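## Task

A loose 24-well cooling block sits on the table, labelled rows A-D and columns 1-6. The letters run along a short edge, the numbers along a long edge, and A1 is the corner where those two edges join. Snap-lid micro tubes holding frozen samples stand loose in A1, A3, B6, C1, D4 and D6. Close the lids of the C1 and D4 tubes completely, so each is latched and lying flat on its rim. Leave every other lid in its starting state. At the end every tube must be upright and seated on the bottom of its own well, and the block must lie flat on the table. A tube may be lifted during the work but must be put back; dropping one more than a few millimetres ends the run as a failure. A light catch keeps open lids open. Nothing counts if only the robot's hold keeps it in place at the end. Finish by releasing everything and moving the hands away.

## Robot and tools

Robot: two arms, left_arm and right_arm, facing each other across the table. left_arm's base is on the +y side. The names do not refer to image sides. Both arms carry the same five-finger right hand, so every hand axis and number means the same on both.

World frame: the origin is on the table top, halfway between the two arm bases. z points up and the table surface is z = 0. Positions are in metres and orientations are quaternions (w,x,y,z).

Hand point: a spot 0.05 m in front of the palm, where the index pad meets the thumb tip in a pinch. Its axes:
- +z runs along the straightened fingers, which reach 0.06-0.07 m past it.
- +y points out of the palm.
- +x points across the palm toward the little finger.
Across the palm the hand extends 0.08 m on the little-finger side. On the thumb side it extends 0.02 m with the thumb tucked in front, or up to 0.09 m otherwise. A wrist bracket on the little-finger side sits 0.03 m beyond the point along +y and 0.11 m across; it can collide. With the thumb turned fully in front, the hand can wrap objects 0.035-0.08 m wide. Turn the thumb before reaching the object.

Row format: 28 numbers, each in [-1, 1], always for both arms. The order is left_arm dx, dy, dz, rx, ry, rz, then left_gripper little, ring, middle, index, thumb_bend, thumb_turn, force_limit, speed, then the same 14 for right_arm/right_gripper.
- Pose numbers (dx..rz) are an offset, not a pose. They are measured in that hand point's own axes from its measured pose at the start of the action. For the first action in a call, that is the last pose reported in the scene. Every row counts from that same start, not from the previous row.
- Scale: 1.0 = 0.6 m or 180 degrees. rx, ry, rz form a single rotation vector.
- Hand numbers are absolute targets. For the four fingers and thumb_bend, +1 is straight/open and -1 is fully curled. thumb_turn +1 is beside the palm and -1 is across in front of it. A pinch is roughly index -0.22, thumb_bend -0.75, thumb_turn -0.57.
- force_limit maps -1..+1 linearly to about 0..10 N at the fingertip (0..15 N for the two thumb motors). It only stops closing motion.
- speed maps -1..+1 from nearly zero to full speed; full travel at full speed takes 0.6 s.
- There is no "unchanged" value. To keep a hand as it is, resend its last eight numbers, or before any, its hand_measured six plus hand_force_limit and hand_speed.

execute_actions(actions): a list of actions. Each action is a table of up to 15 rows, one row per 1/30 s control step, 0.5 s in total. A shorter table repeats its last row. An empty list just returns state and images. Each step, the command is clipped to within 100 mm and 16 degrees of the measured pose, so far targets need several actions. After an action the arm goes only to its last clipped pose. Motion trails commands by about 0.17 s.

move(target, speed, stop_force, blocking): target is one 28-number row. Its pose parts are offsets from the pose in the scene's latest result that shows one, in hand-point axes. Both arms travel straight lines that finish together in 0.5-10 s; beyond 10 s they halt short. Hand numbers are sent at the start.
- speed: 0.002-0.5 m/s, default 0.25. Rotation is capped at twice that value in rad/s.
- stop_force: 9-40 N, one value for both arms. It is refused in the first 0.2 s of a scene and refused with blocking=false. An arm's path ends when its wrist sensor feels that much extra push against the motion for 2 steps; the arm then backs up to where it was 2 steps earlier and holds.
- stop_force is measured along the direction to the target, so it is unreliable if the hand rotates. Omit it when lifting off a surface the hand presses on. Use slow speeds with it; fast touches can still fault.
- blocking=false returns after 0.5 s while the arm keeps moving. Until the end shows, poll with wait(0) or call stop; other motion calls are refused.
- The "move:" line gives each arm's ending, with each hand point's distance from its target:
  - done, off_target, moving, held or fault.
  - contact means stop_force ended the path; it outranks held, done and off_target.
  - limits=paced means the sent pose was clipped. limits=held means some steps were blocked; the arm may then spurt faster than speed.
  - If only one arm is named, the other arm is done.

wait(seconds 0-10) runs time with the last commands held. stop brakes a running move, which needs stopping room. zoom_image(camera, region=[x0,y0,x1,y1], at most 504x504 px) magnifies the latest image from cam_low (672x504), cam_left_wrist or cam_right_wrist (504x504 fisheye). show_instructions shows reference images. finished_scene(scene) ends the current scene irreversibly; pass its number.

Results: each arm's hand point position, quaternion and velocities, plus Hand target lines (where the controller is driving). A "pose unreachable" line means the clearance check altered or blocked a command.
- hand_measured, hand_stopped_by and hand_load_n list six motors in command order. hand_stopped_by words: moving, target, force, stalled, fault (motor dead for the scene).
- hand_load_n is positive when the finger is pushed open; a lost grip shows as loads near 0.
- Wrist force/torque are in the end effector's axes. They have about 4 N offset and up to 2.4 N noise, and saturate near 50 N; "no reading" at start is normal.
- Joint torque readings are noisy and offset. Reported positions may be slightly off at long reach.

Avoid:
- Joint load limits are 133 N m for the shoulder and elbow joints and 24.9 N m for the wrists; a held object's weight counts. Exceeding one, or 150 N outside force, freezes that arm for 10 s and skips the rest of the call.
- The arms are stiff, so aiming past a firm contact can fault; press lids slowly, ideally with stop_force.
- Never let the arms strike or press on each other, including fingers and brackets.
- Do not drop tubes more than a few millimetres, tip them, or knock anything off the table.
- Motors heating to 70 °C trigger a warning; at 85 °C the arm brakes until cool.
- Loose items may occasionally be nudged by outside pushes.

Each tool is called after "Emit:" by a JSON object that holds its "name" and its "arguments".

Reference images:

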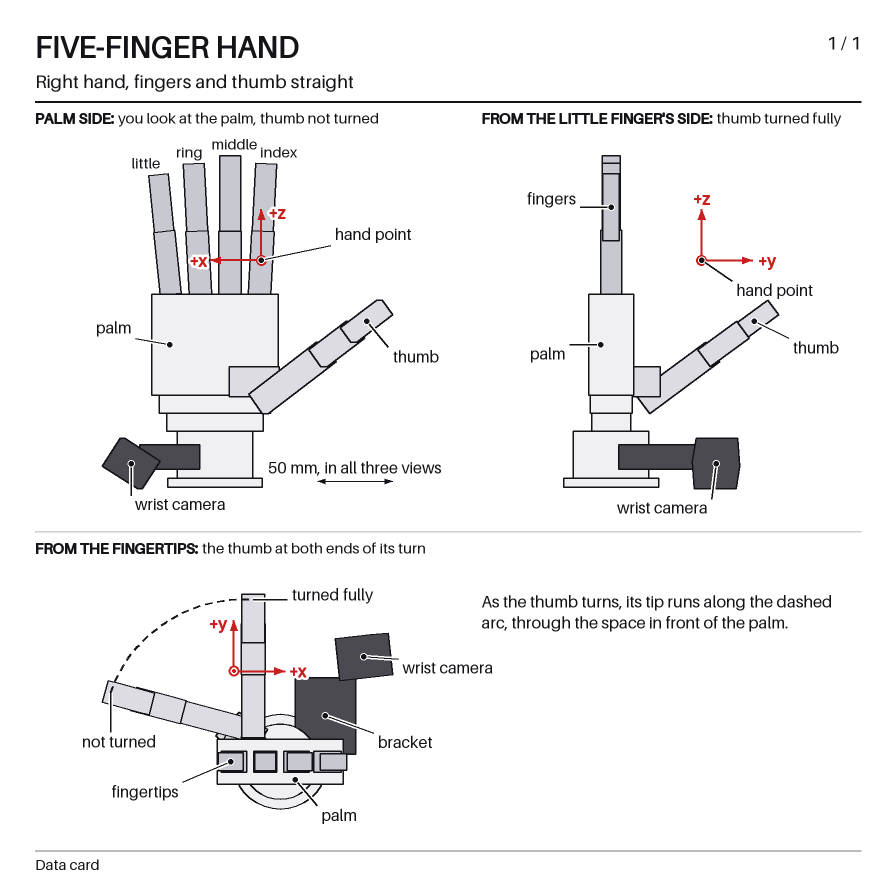

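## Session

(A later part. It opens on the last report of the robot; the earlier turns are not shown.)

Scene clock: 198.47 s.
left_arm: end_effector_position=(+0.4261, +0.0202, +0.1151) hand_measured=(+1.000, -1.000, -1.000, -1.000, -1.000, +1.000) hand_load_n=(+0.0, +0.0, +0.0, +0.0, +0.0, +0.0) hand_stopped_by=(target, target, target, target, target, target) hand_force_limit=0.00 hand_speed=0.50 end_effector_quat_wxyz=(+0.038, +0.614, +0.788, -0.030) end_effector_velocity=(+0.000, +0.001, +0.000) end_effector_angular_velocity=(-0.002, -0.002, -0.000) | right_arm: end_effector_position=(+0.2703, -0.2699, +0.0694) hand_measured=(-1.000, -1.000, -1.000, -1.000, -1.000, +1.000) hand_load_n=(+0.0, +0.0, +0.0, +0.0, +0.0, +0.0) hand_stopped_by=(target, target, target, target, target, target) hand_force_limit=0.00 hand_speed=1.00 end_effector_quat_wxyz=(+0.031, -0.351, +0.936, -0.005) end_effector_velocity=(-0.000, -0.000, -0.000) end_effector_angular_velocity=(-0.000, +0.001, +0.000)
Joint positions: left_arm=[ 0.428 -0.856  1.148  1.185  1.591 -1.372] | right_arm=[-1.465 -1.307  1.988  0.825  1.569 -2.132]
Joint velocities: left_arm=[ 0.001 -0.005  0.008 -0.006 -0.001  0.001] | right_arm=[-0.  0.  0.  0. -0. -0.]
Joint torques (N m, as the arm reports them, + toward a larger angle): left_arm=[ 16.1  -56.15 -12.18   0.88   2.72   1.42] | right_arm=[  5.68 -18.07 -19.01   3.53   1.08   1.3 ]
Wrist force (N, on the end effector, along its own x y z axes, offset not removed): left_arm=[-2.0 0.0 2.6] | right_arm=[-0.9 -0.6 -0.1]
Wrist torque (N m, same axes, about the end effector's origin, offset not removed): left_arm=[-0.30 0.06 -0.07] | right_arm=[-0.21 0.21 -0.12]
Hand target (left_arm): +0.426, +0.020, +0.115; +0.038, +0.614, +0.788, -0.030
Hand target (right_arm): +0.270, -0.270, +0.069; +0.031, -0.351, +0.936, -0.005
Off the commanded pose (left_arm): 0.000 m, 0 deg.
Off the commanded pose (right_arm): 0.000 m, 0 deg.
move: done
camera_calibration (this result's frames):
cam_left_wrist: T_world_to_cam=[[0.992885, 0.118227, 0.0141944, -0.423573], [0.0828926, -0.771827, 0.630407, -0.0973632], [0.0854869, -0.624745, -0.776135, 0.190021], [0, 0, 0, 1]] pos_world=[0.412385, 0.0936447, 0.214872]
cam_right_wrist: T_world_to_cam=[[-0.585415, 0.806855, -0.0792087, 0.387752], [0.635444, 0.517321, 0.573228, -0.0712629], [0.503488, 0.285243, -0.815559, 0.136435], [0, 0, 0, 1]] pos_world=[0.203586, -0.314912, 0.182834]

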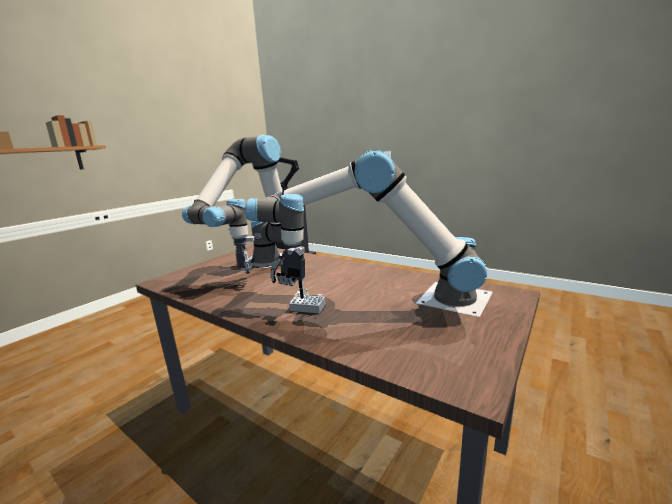

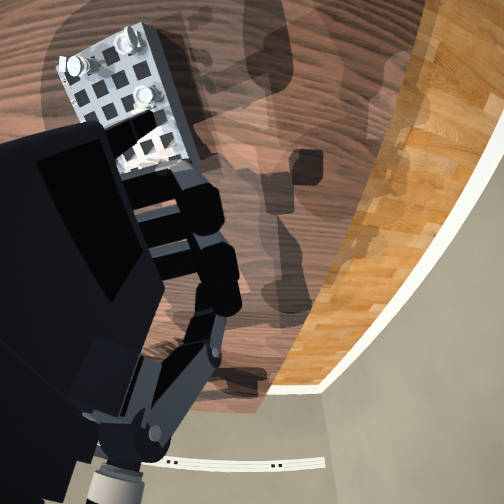

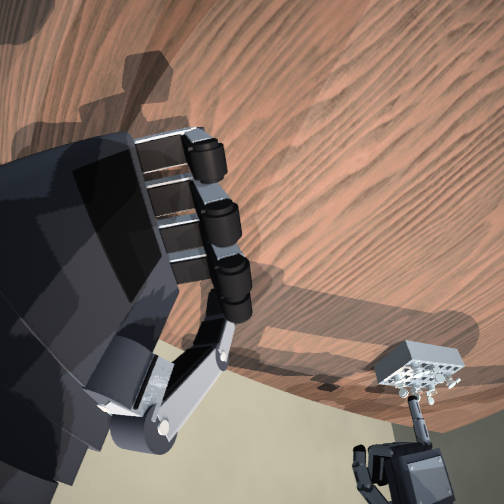

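Emit:
{"name": "move", "arguments": {"target": [-0.0159,0,-0.0085,0,0,0,1,-1,-1,-1,-1,1,0,0.5, 0,0,0,0,0,0,-1,-1,-1,-1,-1,1,0,1], "speed": 0.04}}

Emit:
{"name": "move", "arguments": {"target": [0.0623,0,-0.049,0,-0.1667,0,1,-1,-1,-1,-1,1,0,0.5, 0,0,0,0,0,0,-1,-1,-1,-1,-1,1,0,1], "speed": 0.15}}

Scene clock: 257.73 s.
left_arm: end_effector_position=(+0.4282, +0.0117, +0.1210) hand_measured=(+1.000, -1.000, -1.000, -1.000, -1.000, +1.000) hand_load_n=(+0.0, +0.0, +0.0, +0.0, +0.0, +0.0) hand_stopped_by=(target, target, target, target, target, target) hand_force_limit=0.00 hand_speed=0.50 end_effector_quat_wxyz=(+0.038, +0.614, +0.788, -0.030) end_effector_velocity=(+0.001, -0.002, +0.001) end_effector_angular_velocity=(+0.001, -0.001, +0.000) | right_arm: end_effector_position=(+0.2703, -0.2699, +0.0694) hand_measured=(-1.000, -1.000, -1.000, -1.000, -1.000, +1.000) hand_load_n=(+0.0, +0.0, +0.0, +0.0, +0.0, +0.0) hand_stopped_by=(target, target, target, target, target, target) hand_force_limit=0.00 hand_speed=1.00 end_effector_quat_wxyz=(+0.031, -0.351, +0.936, -0.005) end_effector_velocity=(-0.001, -0.000, -0.001) end_effector_angular_velocity=(-0.002, +0.002, +0.001)
Joint positions: left_arm=[ 0.425 -0.84   1.105  1.212  1.591 -1.375] | right_arm=[-1.465 -1.307  1.988  0.825  1.569 -2.132]
Joint velocities: left_arm=[-0.     0.004 -0.011  0.007 -0.001 -0.   ] | right_arm=[ 0.     0.001  0.001  0.     0.002 -0.   ]
Joint torques (N m, as the arm reports them, + toward a larger angle): left_arm=[-14.24 -39.52 -28.78   4.02  -2.42  -2.02] | right_arm=[  1.64 -20.87 -16.39   1.97   0.39   0.48]
Wrist force (N, on the end effector, along its own x y z axes, offset not removed): left_arm=[0.9 -0.6 1.3] | right_arm=[-1.7 -0.6 -0.5]
Wrist torque (N m, same axes, about the end effector's origin, offset not removed): left_arm=[-0.21 -0.11 0.05] | right_arm=[-0.22 0.36 -0.21]
Hand target (left_arm): +0.428, +0.011, +0.121; +0.038, +0.614, +0.788, -0.030
Hand target (right_arm): +0.270, -0.270, +0.069; +0.031, -0.351, +0.936, -0.005
Off the commanded pose (left_arm): 0.000 m, 0 deg.
Off the commanded pose (right_arm): 0.000 m, 0 deg.
move: done
camera_calibration (this result's frames):
cam_left_wrist: T_world_to_cam=[[0.992885, 0.118223, 0.0142235, -0.424774], [0.0828642, -0.771782, 0.630465, -0.107781], [0.0855126, -0.624801, -0.776087, 0.189056], [0, 0, 0, 1]] pos_world=[0.414516, 0.0851567, 0.220718]
cam_right_wrist: T_world_to_cam=[[-0.585415, 0.806855, -0.0792088, 0.387752], [0.635444, 0.517321, 0.573227, -0.0712627], [0.503488, 0.285243, -0.815559, 0.136435], [0, 0, 0, 1]] pos_world=[0.203586, -0.314912, 0.182834]

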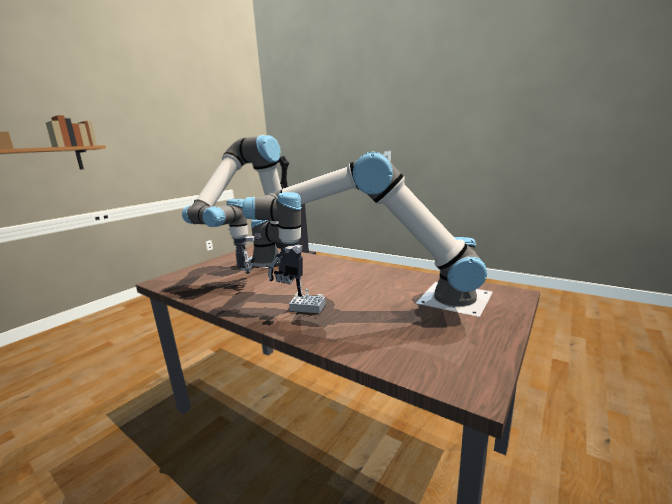

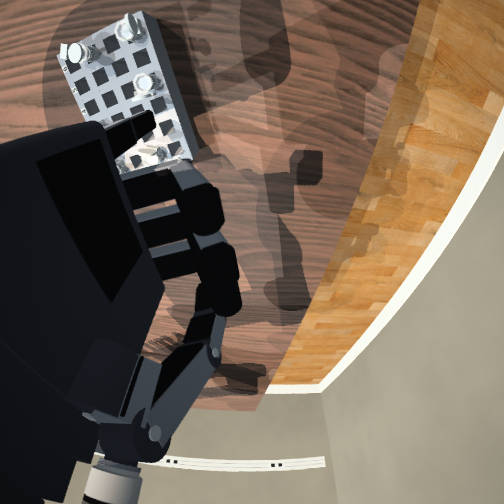

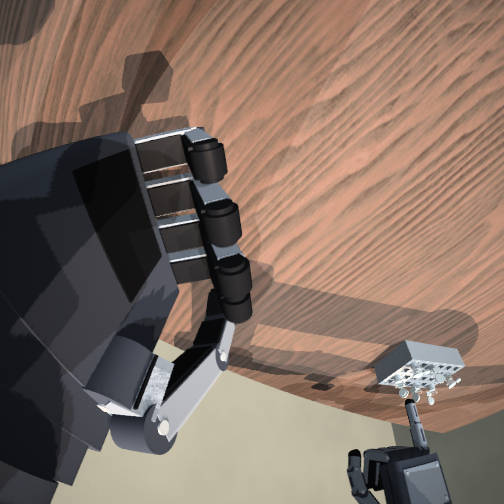

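Scene clock: 259.97 s.
left_arm: end_effector_position=(+0.4186, +0.0504, +0.1467) hand_measured=(+1.000, -1.000, -1.000, -1.000, -1.000, +1.000) hand_load_n=(+0.0, +0.0, +0.0, +0.0, +0.0, +0.0) hand_stopped_by=(target, target, target, target, target, target) hand_force_limit=0.00 hand_speed=0.50 end_effector_quat_wxyz=(+0.240, +0.586, +0.751, -0.188) end_effector_velocity=(+0.000, +0.001, +0.001) end_effector_angular_velocity=(-0.015, -0.005, +0.001) | right_arm: end_effector_position=(+0.2703, -0.2699, +0.0694) hand_measured=(-1.000, -1.000, -1.000, -1.000, -1.000, +1.000) hand_load_n=(+0.0, +0.0, +0.0, +0.0, +0.0, +0.0) hand_stopped_by=(target, target, target, target, target, target) hand_force_limit=0.00 hand_speed=1.00 end_effector_quat_wxyz=(+0.031, -0.351, +0.936, -0.005) end_effector_velocity=(+0.000, -0.001, +0.000) end_effector_angular_velocity=(-0.000, -0.001, -0.002)
Joint positions: left_arm=[ 0.498 -1.208  1.659  0.52   1.727 -1.35 ] | right_arm=[-1.465 -1.307  1.988  0.825  1.569 -2.132]
Joint velocities: left_arm=[ 0.002 -0.007  0.013 -0.021  0.003 -0.001] | right_arm=[-0.001 -0.001  0.    -0.     0.001  0.   ]
Joint torques (N m, as the arm reports them, + toward a larger angle): left_arm=[ 14.45 -45.67  -8.94  -0.64   2.81  -1.78] | right_arm=[  1.54 -21.02 -16.63   1.92   0.44   0.53]
Wrist force (N, on the end effector, along its own x y z axes, offset not removed): left_arm=[-1.9 -2.7 -0.8] | right_arm=[-1.0 -0.7 -0.2]
Wrist torque (N m, same axes, about the end effector's origin, offset not removed): left_arm=[-0.45 0.41 0.01] | right_arm=[-0.21 0.26 -0.13]
Hand target (left_arm): +0.419, +0.050, +0.147; +0.240, +0.585, +0.751, -0.188
Hand target (right_arm): +0.270, -0.270, +0.069; +0.031, -0.351, +0.936, -0.005
Off the commanded pose (left_arm): 0.000 m, 0 deg.
Off the commanded pose (right_arm): 0.000 m, 0 deg.
move: done
camera_calibration (this result's frames):
cam_left_wrist: T_world_to_cam=[[0.986941, 0.142381, 0.0753379, -0.427867], [-0.0179555, -0.36754, 0.929835, -0.115365], [0.160081, -0.919044, -0.360183, 0.156584], [0, 0, 0, 1]] pos_world=[0.395142, 0.162427, 0.195904]
cam_right_wrist: T_world_to_cam=[[-0.585415, 0.806855, -0.0792086, 0.387752], [0.635444, 0.517321, 0.573227, -0.0712629], [0.503488, 0.285243, -0.815559, 0.136435], [0, 0, 0, 1]] pos_world=[0.203586, -0.314912, 0.182834]

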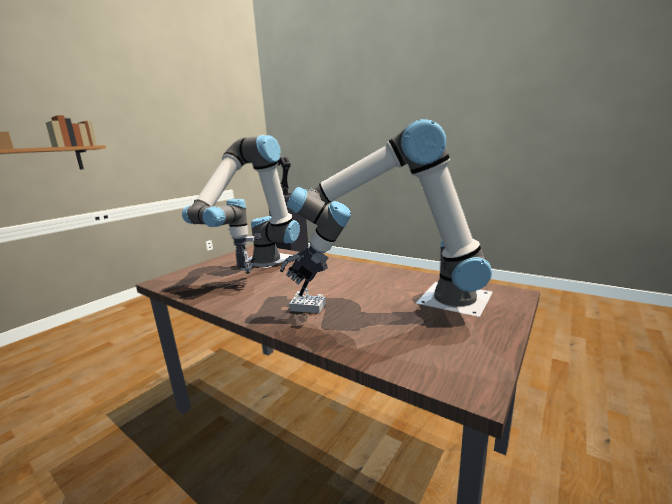

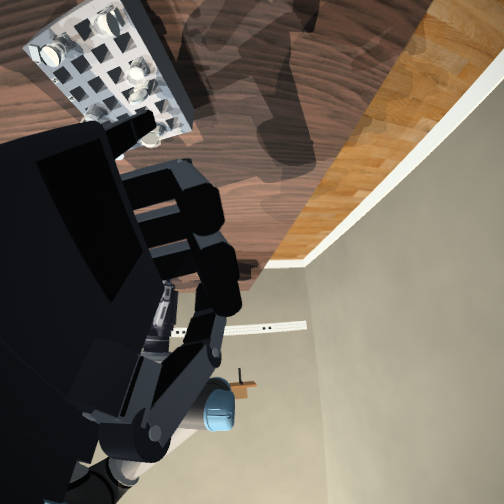

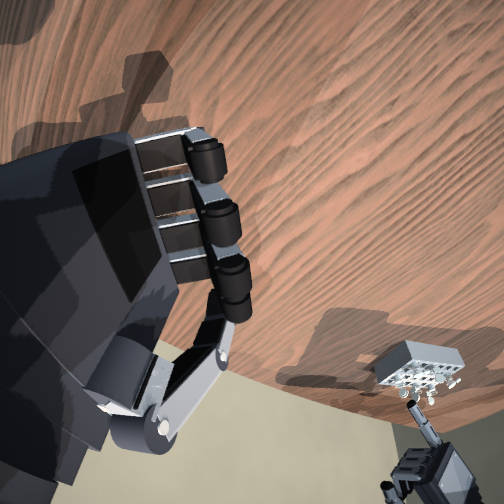

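Emit:
{"name": "zoom_image", "arguments": {"camera": "cam_left_wrist", "region": [90, 45, 200, 160]}}

Emit:
{"name": "zoom_image", "arguments": {"camera": "cam_right_wrist", "region": [370, 335, 470, 435]}}

Emit:
{"name": "zoom_image", "arguments": {"camera": "cam_low", "region": [279, 265, 339, 320]}}

Region (90, 45, 200, 160) of cam_left_wrist's 504x504 image, scaled by 4.383, with more detail than that image has; it fills the left 482 columns of this view, and the rest is white.

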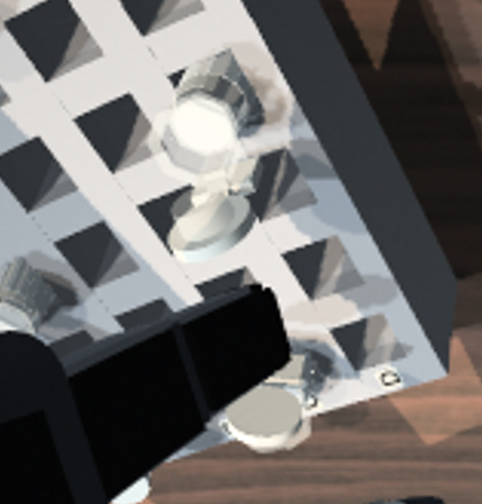

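Region (370, 335, 470, 435) of cam_right_wrist's 504x504 image, scaled by 5.040, with more detail than that image has.

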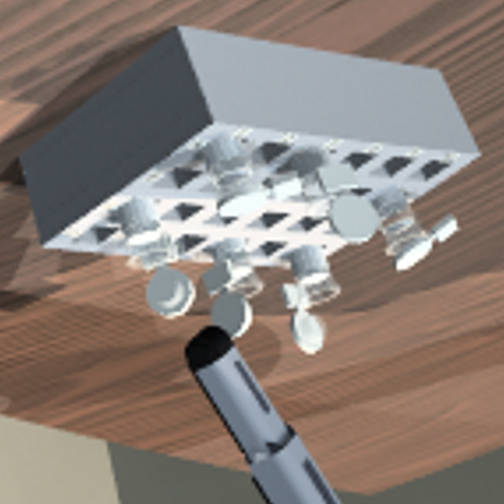

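Region (279, 265, 339, 320) of cam_low's 672x504 image, scaled by 8.400, with more detail than that image has; it fills the top 462 rows of this view, and the rest is white.

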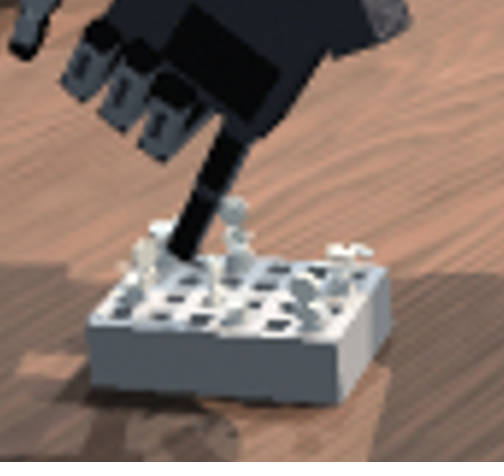

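Emit:
{"name": "move", "arguments": {"target": [0.0226,0,-0.0028,0,0,0,1,-1,-1,-1,-1,1,0,0.5, 0,0,0,0,0,0,-1,-1,-1,-1,-1,1,0,1], "speed": 0.012}}

Scene clock: 266.83 s.
left_arm: end_effector_position=(+0.4158, +0.0618, +0.1403) hand_measured=(+1.000, -1.000, -1.000, -1.000, -1.000, +1.000) hand_load_n=(+0.0, +0.0, +0.0, +0.0, +0.0, +0.0) hand_stopped_by=(target, target, target, target, target, target) hand_force_limit=0.00 hand_speed=0.50 end_effector_quat_wxyz=(+0.240, +0.586, +0.751, -0.188) end_effector_velocity=(-0.000, +0.002, -0.001) end_effector_angular_velocity=(-0.000, -0.000, +0.000) | right_arm: end_effector_position=(+0.2703, -0.2699, +0.0694) hand_measured=(-1.000, -1.000, -1.000, -1.000, -1.000, +1.000) hand_load_n=(+0.0, +0.0, +0.0, +0.0, +0.0, +0.0) hand_stopped_by=(target, target, target, target, target, target) hand_force_limit=0.00 hand_speed=1.00 end_effector_quat_wxyz=(+0.031, -0.351, +0.936, -0.005) end_effector_velocity=(+0.000, -0.000, -0.000) end_effector_angular_velocity=(-0.001, -0.000, -0.001)
Joint positions: left_arm=[ 0.506 -1.223  1.698  0.496  1.731 -1.343] | right_arm=[-1.465 -1.307  1.988  0.825  1.569 -2.132]
Joint velocities: left_arm=[ 0.002 -0.003  0.006 -0.004  0.001  0.001] | right_arm=[-0.     0.    -0.    -0.     0.001  0.   ]
Joint torques (N m, as the arm reports them, + toward a larger angle): left_arm=[ 16.03 -43.83  -9.75  -0.4    3.15   1.59] | right_arm=[  1.82 -20.76 -16.49   2.06   0.41   0.46]
Wrist force (N, on the end effector, along its own x y z axes, offset not removed): left_arm=[-2.1 -1.4 -1.6] | right_arm=[-0.4 -1.1 -1.0]
Wrist torque (N m, same axes, about the end effector's origin, offset not removed): left_arm=[-0.13 0.33 -0.14] | right_arm=[-0.18 0.21 -0.11]
Hand target (left_arm): +0.416, +0.062, +0.140; +0.240, +0.586, +0.751, -0.188
Hand target (right_arm): +0.270, -0.270, +0.069; +0.031, -0.351, +0.936, -0.005
Off the commanded pose (left_arm): 0.000 m, 0 deg.
Off the commanded pose (right_arm): 0.000 m, 0 deg.
move: done
camera_calibration (this result's frames):
cam_left_wrist: T_world_to_cam=[[0.98694, 0.142383, 0.075349, -0.426183], [-0.017967, -0.367531, 0.929838, -0.105296], [0.160086, -0.919048, -0.360172, 0.165248], [0, 0, 0, 1]] pos_world=[0.392272, 0.173852, 0.189538]
cam_right_wrist: T_world_to_cam=[[-0.585415, 0.806855, -0.0792089, 0.387752], [0.635444, 0.517321, 0.573228, -0.0712628], [0.503488, 0.285243, -0.815559, 0.136435], [0, 0, 0, 1]] pos_world=[0.203586, -0.314911, 0.182834]

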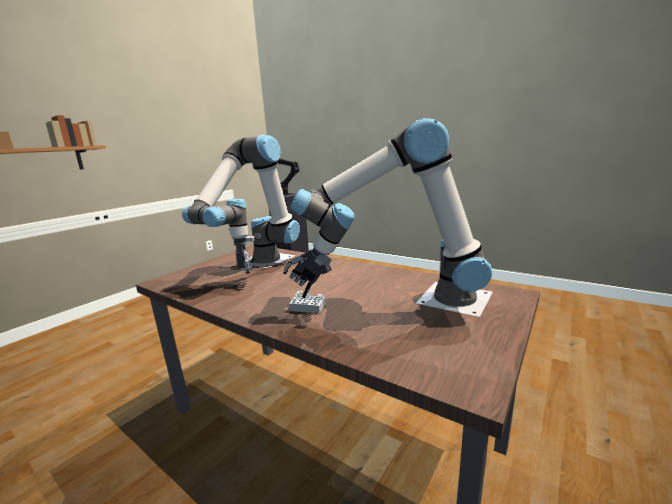

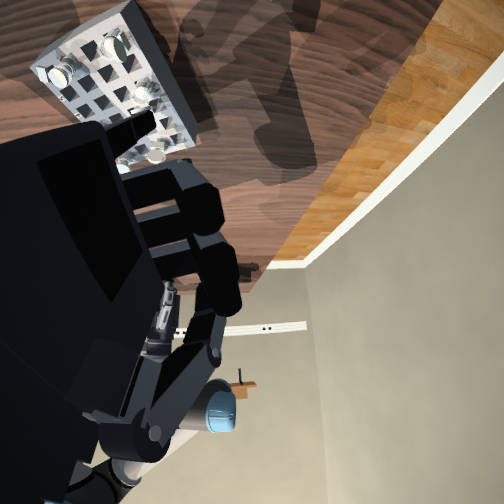

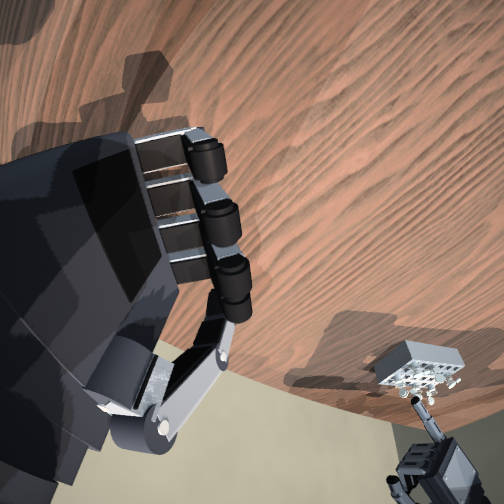

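Emit:
{"name": "zoom_image", "arguments": {"camera": "cam_left_wrist", "region": [90, 55, 200, 170]}}

Emit:
{"name": "zoom_image", "arguments": {"camera": "cam_right_wrist", "region": [370, 335, 470, 435]}}

Region (90, 55, 200, 170) of cam_left_wrist's 504x504 image, scaled by 4.383, with more detail than that image has; it fills the left 482 columns of this view, and the rest is white.

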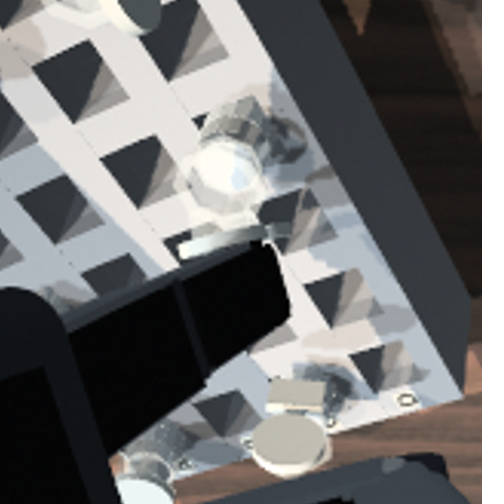

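Region (370, 335, 470, 435) of cam_right_wrist's 504x504 image, scaled by 5.040, with more detail than that image has.

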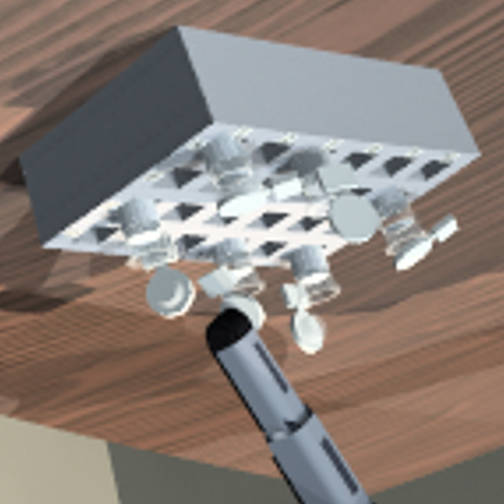

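Emit:
{"name": "move", "arguments": {"target": [0.009,0,-0.0003,0,0,0,1,-1,-1,-1,-1,1,0,0.5, 0,0,0,0,0,0,-1,-1,-1,-1,-1,1,0,1], "speed": 0.01}}

Emit:
{"name": "zoom_image", "arguments": {"camera": "cam_left_wrist", "region": [90, 55, 200, 170]}}

Emit:
{"name": "zoom_image", "arguments": {"camera": "cam_right_wrist", "region": [370, 335, 470, 435]}}

Scene clock: 274.50 s.
left_arm: end_effector_position=(+0.4147, +0.0659, +0.1375) hand_measured=(+1.000, -1.000, -1.000, -1.000, -1.000, +1.000) hand_load_n=(-0.5, +0.0, +0.0, +0.0, +0.0, +0.0) hand_stopped_by=(target, target, target, target, target, target) hand_force_limit=0.00 hand_speed=0.50 end_effector_quat_wxyz=(+0.240, +0.586, +0.751, -0.188) end_effector_velocity=(-0.000, +0.002, -0.001) end_effector_angular_velocity=(-0.001, -0.001, -0.000) | right_arm: end_effector_position=(+0.2703, -0.2699, +0.0694) hand_measured=(-1.000, -1.000, -1.000, -1.000, -1.000, +1.000) hand_load_n=(+0.0, +0.0, +0.0, +0.0, +0.0, +0.0) hand_stopped_by=(target, target, target, target, target, target) hand_force_limit=0.00 hand_speed=1.00 end_effector_quat_wxyz=(+0.031, -0.351, +0.936, -0.005) end_effector_velocity=(-0.000, +0.001, +0.000) end_effector_angular_velocity=(+0.001, -0.001, +0.001)
Joint positions: left_arm=[ 0.508 -1.228  1.713  0.486  1.733 -1.341] | right_arm=[-1.465 -1.307  1.988  0.825  1.569 -2.132]
Joint velocities: left_arm=[ 0.001 -0.002  0.007 -0.005  0.001  0.001] | right_arm=[ 0.002 -0.    -0.001  0.    -0.001  0.001]
Joint torques (N m, as the arm reports them, + toward a larger angle): left_arm=[ 16.92 -40.7   -7.21   0.78   2.84   1.26] | right_arm=[  1.9  -20.24 -16.55   1.97   0.43   0.38]
Wrist force (N, on the end effector, along its own x y z axes, offset not removed): left_arm=[-4.2 -1.5 -3.6] | right_arm=[-0.7 -1.4 -0.4]
Wrist torque (N m, same axes, about the end effector's origin, offset not removed): left_arm=[-0.20 -0.13 -0.20] | right_arm=[-0.28 0.17 -0.15]
Hand target (left_arm): +0.415, +0.066, +0.137; +0.240, +0.586, +0.751, -0.188
Hand target (right_arm): +0.270, -0.270, +0.069; +0.031, -0.351, +0.936, -0.005
Off the commanded pose (left_arm): 0.000 m, 0 deg.
Off the commanded pose (right_arm): 0.000 m, 0 deg.
move: done
camera_calibration (this result's frames):
cam_left_wrist: T_world_to_cam=[[0.986937, 0.142382, 0.0753798, -0.425547], [-0.0180089, -0.367459, 0.929865, -0.101207], [0.160095, -0.919076, -0.360095, 0.168169], [0, 0, 0, 1]] pos_world=[0.391243, 0.177961, 0.186743]
cam_right_wrist: T_world_to_cam=[[-0.585415, 0.806855, -0.079209, 0.387753], [0.635444, 0.517321, 0.573228, -0.0712628], [0.503488, 0.285243, -0.815559, 0.136435], [0, 0, 0, 1]] pos_world=[0.203586, -0.314912, 0.182834]

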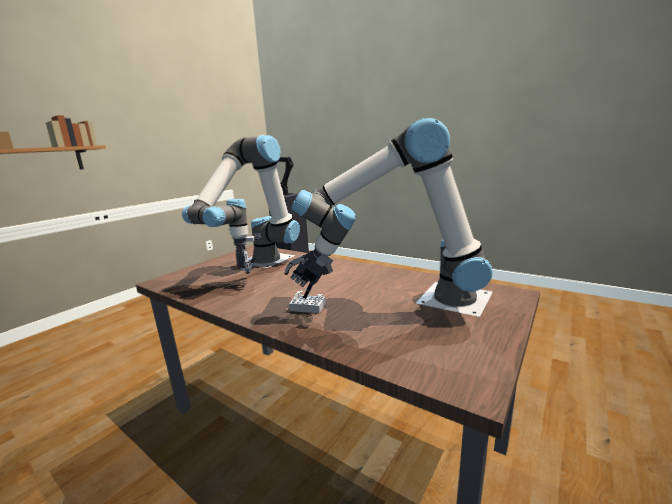

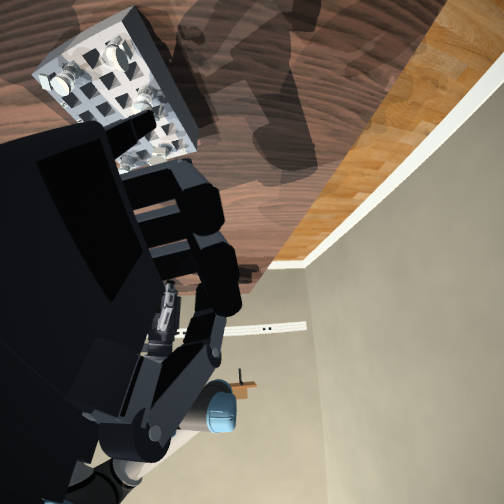

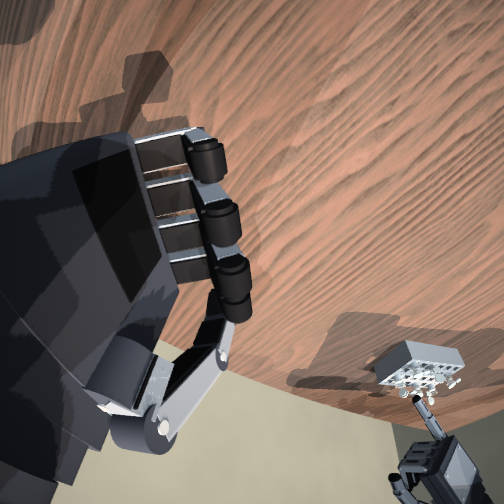

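Region (90, 55, 200, 170) of cam_left_wrist's 504x504 image, scaled by 4.383, with more detail than that image has; it fills the left 482 columns of this view, and the rest is white.

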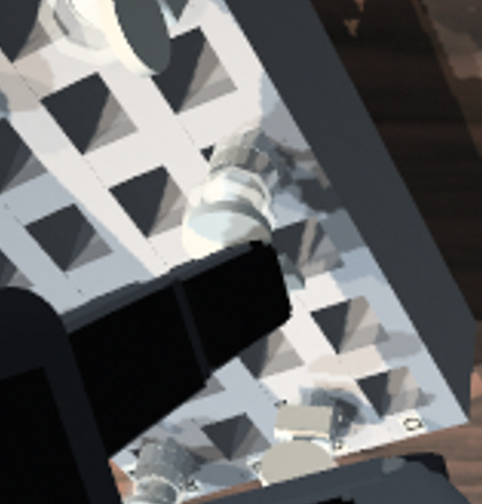

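Region (370, 335, 470, 435) of cam_right_wrist's 504x504 image, scaled by 5.040, with more detail than that image has.

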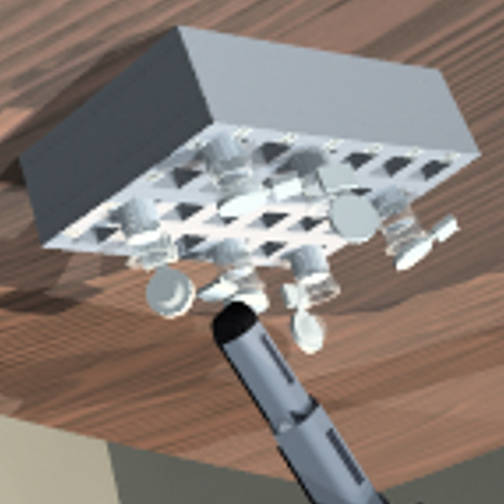

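Emit:
{"name": "move", "arguments": {"target": [0.0036,0,-0.005,0,0,0,1,-1,-1,-1,-1,1,0,0.5, 0,0,0,0,0,0,-1,-1,-1,-1,-1,1,0,1], "speed": 0.01}}

Emit:
{"name": "zoom_image", "arguments": {"camera": "cam_left_wrist", "region": [90, 55, 200, 170]}}

Emit:
{"name": "zoom_image", "arguments": {"camera": "cam_right_wrist", "region": [370, 335, 470, 435]}}

Scene clock: 280.47 s.
left_arm: end_effector_position=(+0.4139, +0.0691, +0.1386) hand_measured=(+1.000, -1.000, -1.000, -1.000, -1.000, +1.000) hand_load_n=(+0.0, +0.0, +0.0, +0.0, +0.0, +0.0) hand_stopped_by=(target, target, target, target, target, target) hand_force_limit=0.00 hand_speed=0.50 end_effector_quat_wxyz=(+0.240, +0.586, +0.751, -0.188) end_effector_velocity=(-0.001, +0.002, +0.000) end_effector_angular_velocity=(+0.001, +0.001, -0.000) | right_arm: end_effector_position=(+0.2703, -0.2699, +0.0694) hand_measured=(-1.000, -1.000, -1.000, -1.000, -1.000, +1.000) hand_load_n=(+0.0, +0.0, +0.0, +0.0, +0.0, +0.0) hand_stopped_by=(target, target, target, target, target, target) hand_force_limit=0.00 hand_speed=1.00 end_effector_quat_wxyz=(+0.031, -0.351, +0.936, -0.005) end_effector_velocity=(+0.000, -0.000, +0.000) end_effector_angular_velocity=(-0.001, -0.001, -0.001)
Joint positions: left_arm=[ 0.511 -1.235  1.72   0.487  1.734 -1.339] | right_arm=[-1.465 -1.307  1.988  0.825  1.569 -2.132]
Joint velocities: left_arm=[ 0.001 -0.004  0.005  0.001  0.001  0.001] | right_arm=[-0.001 -0.    -0.    -0.     0.001  0.   ]
Joint torques (N m, as the arm reports them, + toward a larger angle): left_arm=[ 16.03 -42.13  -8.92   3.43   2.87   1.27] | right_arm=[  1.89 -21.08 -16.3    1.92   0.34   0.43]
Wrist force (N, on the end effector, along its own x y z axes, offset not removed): left_arm=[-3.2 -2.8 1.4] | right_arm=[-0.7 -1.5 0.3]
Wrist torque (N m, same axes, about the end effector's origin, offset not removed): left_arm=[-0.47 0.19 -0.19] | right_arm=[-0.32 0.16 -0.14]
Hand target (left_arm): +0.414, +0.069, +0.139; +0.240, +0.586, +0.751, -0.188
Hand target (right_arm): +0.270, -0.270, +0.069; +0.031, -0.351, +0.936, -0.005
Off the commanded pose (left_arm): 0.000 m, 0 deg.
Off the commanded pose (right_arm): 0.000 m, 0 deg.
move: done
camera_calibration (this result's frames):
cam_left_wrist: T_world_to_cam=[[0.986938, 0.142383, 0.0753678, -0.425293], [-0.0179898, -0.367501, 0.929849, -0.101062], [0.160092, -0.919059, -0.360139, 0.171653], [0, 0, 0, 1]] pos_world=[0.39044, 0.181173, 0.187844]
cam_right_wrist: T_world_to_cam=[[-0.585415, 0.806855, -0.079209, 0.387753], [0.635444, 0.517321, 0.573228, -0.0712628], [0.503488, 0.285243, -0.815559, 0.136435], [0, 0, 0, 1]] pos_world=[0.203586, -0.314912, 0.182834]

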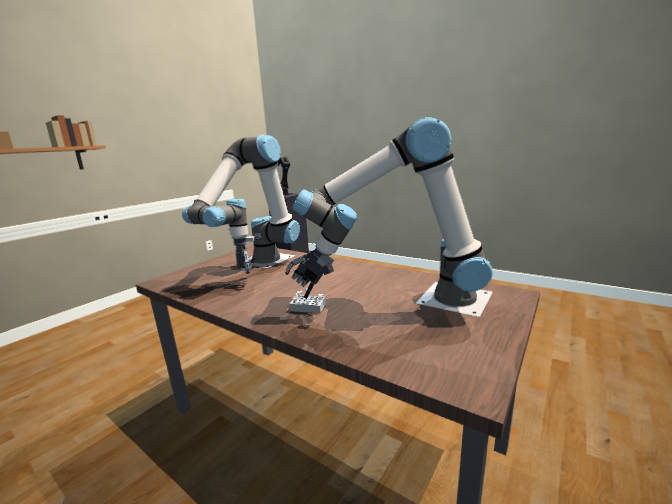

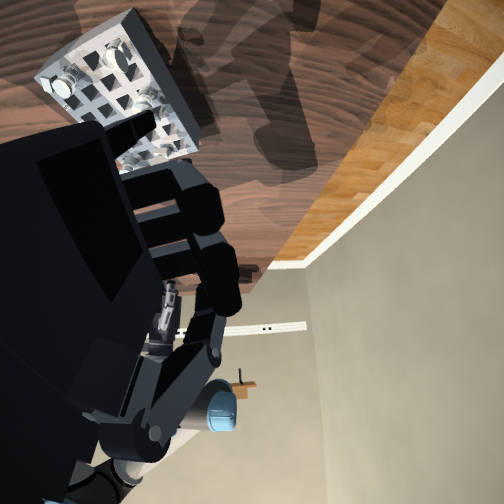

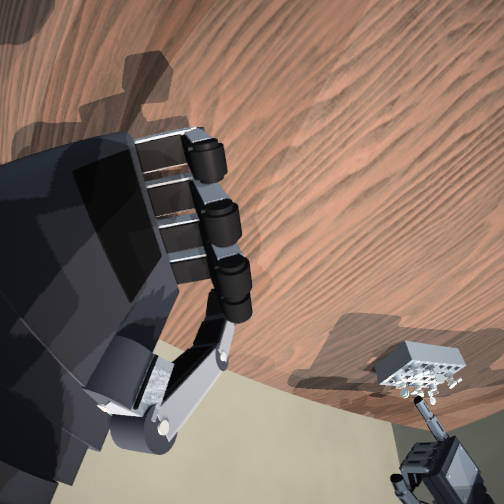

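Region (90, 55, 200, 170) of cam_left_wrist's 504x504 image, scaled by 4.383, with more detail than that image has; it fills the left 482 columns of this view, and the rest is white.

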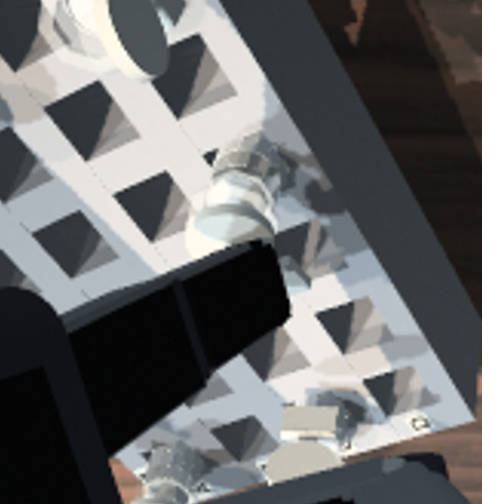

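Region (370, 335, 470, 435) of cam_right_wrist's 504x504 image, scaled by 5.040, with more detail than that image has.

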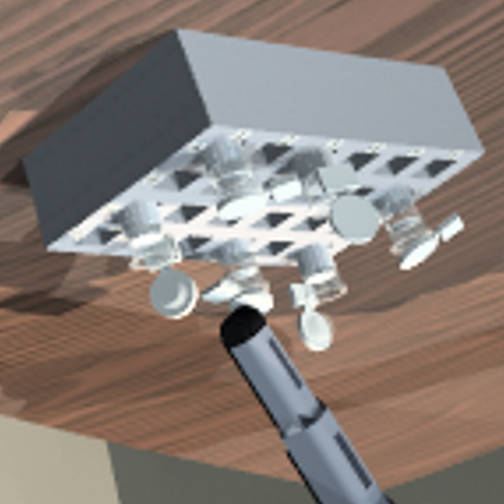

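Emit:
{"name": "move", "arguments": {"target": [-0.0039,0,-0.0054,0,0,0,1,-1,-1,-1,-1,1,0,0.5, 0,0,0,0,0,0,-1,-1,-1,-1,-1,1,0,1], "speed": 0.01}}

Emit:
{"name": "zoom_image", "arguments": {"camera": "cam_left_wrist", "region": [90, 55, 200, 170]}}

Emit:
{"name": "zoom_image", "arguments": {"camera": "cam_right_wrist", "region": [370, 335, 470, 435]}}

Scene clock: 287.07 s.
left_arm: end_effector_position=(+0.4140, +0.0692, +0.1424) hand_measured=(+1.000, -1.000, -1.000, -1.000, -1.000, +1.000) hand_load_n=(+0.0, +0.0, +0.0, +0.0, +0.0, +0.0) hand_stopped_by=(target, target, target, target, target, target) hand_force_limit=0.00 hand_speed=0.50 end_effector_quat_wxyz=(+0.240, +0.586, +0.751, -0.188) end_effector_velocity=(+0.000, -0.000, +0.002) end_effector_angular_velocity=(-0.000, -0.000, -0.000) | right_arm: end_effector_position=(+0.2703, -0.2699, +0.0694) hand_measured=(-1.000, -1.000, -1.000, -1.000, -1.000, +1.000) hand_load_n=(+0.0, +0.0, +0.0, +0.0, +0.0, +0.0) hand_stopped_by=(target, target, target, target, target, target) hand_force_limit=0.00 hand_speed=1.00 end_effector_quat_wxyz=(+0.031, -0.351, +0.936, -0.005) end_effector_velocity=(-0.000, -0.000, +0.000) end_effector_angular_velocity=(-0.000, +0.000, +0.000)
Joint positions: left_arm=[ 0.511 -1.239  1.715  0.496  1.734 -1.339] | right_arm=[-1.465 -1.307  1.988  0.825  1.569 -2.132]
Joint velocities: left_arm=[ 0.    -0.002 -0.004  0.006 -0.     0.   ] | right_arm=[-0.    -0.001  0.001  0.     0.    -0.   ]
Joint torques (N m, as the arm reports them, + toward a larger angle): left_arm=[ -4.91 -43.61 -30.91   3.19   0.8   -1.9 ] | right_arm=[  1.36 -20.71 -16.48   1.96   0.43   0.42]
Wrist force (N, on the end effector, along its own x y z axes, offset not removed): left_arm=[0.0 -2.5 4.3] | right_arm=[-0.7 -1.7 0.4]
Wrist torque (N m, same axes, about the end effector's origin, offset not removed): left_arm=[-0.78 -0.16 -0.07] | right_arm=[-0.37 0.23 -0.14]
Hand target (left_arm): +0.414, +0.069, +0.143; +0.240, +0.586, +0.751, -0.188
Hand target (right_arm): +0.270, -0.270, +0.069; +0.031, -0.351, +0.936, -0.005
Off the commanded pose (left_arm): 0.000 m, 0 deg.
Off the commanded pose (right_arm): 0.000 m, 0 deg.
move: done
camera_calibration (this result's frames):
cam_left_wrist: T_world_to_cam=[[0.98693, 0.142464, 0.0753188, -0.425623], [-0.0179203, -0.367464, 0.929865, -0.104581], [0.160149, -0.919062, -0.360108, 0.173004], [0, 0, 0, 1]] pos_world=[0.39048, 0.181208, 0.191604]
cam_right_wrist: T_world_to_cam=[[-0.585415, 0.806855, -0.0792088, 0.387752], [0.635444, 0.517321, 0.573228, -0.0712629], [0.503488, 0.285243, -0.815559, 0.136435], [0, 0, 0, 1]] pos_world=[0.203586, -0.314912, 0.182834]

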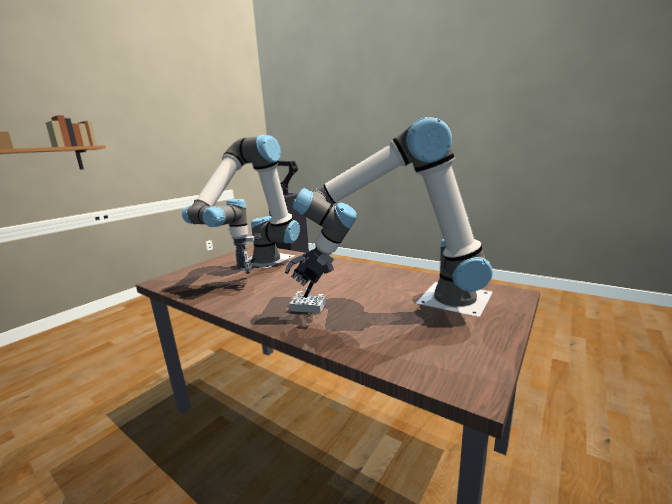

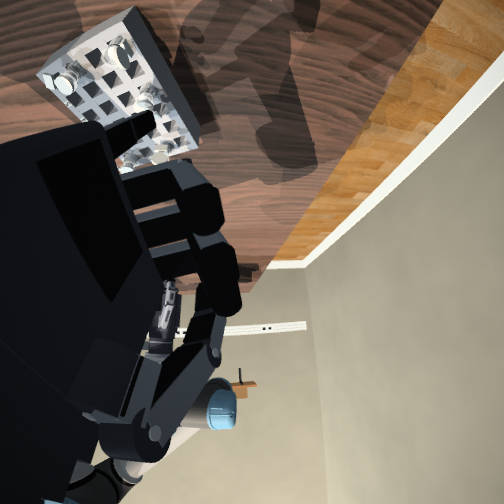

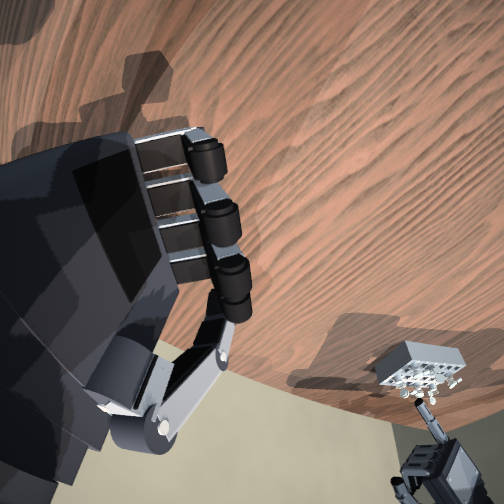

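Region (90, 55, 200, 170) of cam_left_wrist's 504x504 image, scaled by 4.383, with more detail than that image has; it fills the left 482 columns of this view, and the rest is white.

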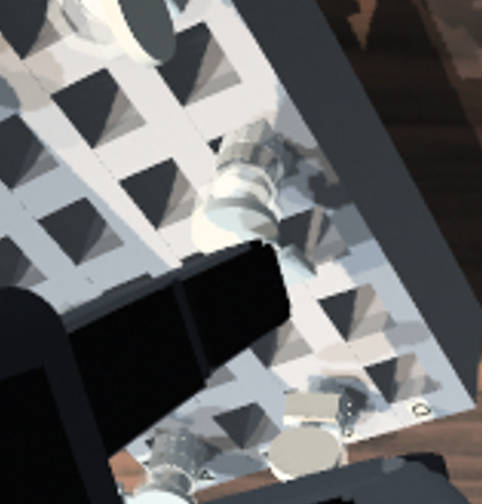

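Region (370, 335, 470, 435) of cam_right_wrist's 504x504 image, scaled by 5.040, with more detail than that image has.

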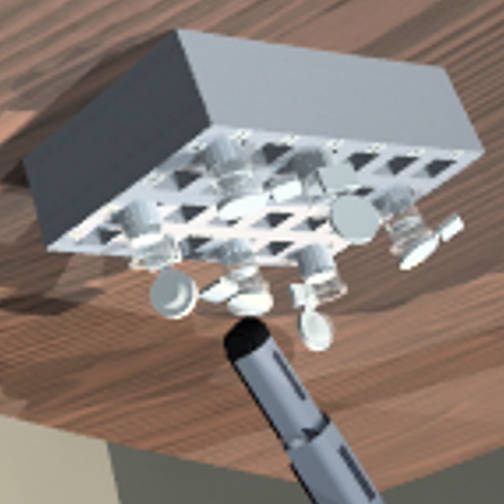

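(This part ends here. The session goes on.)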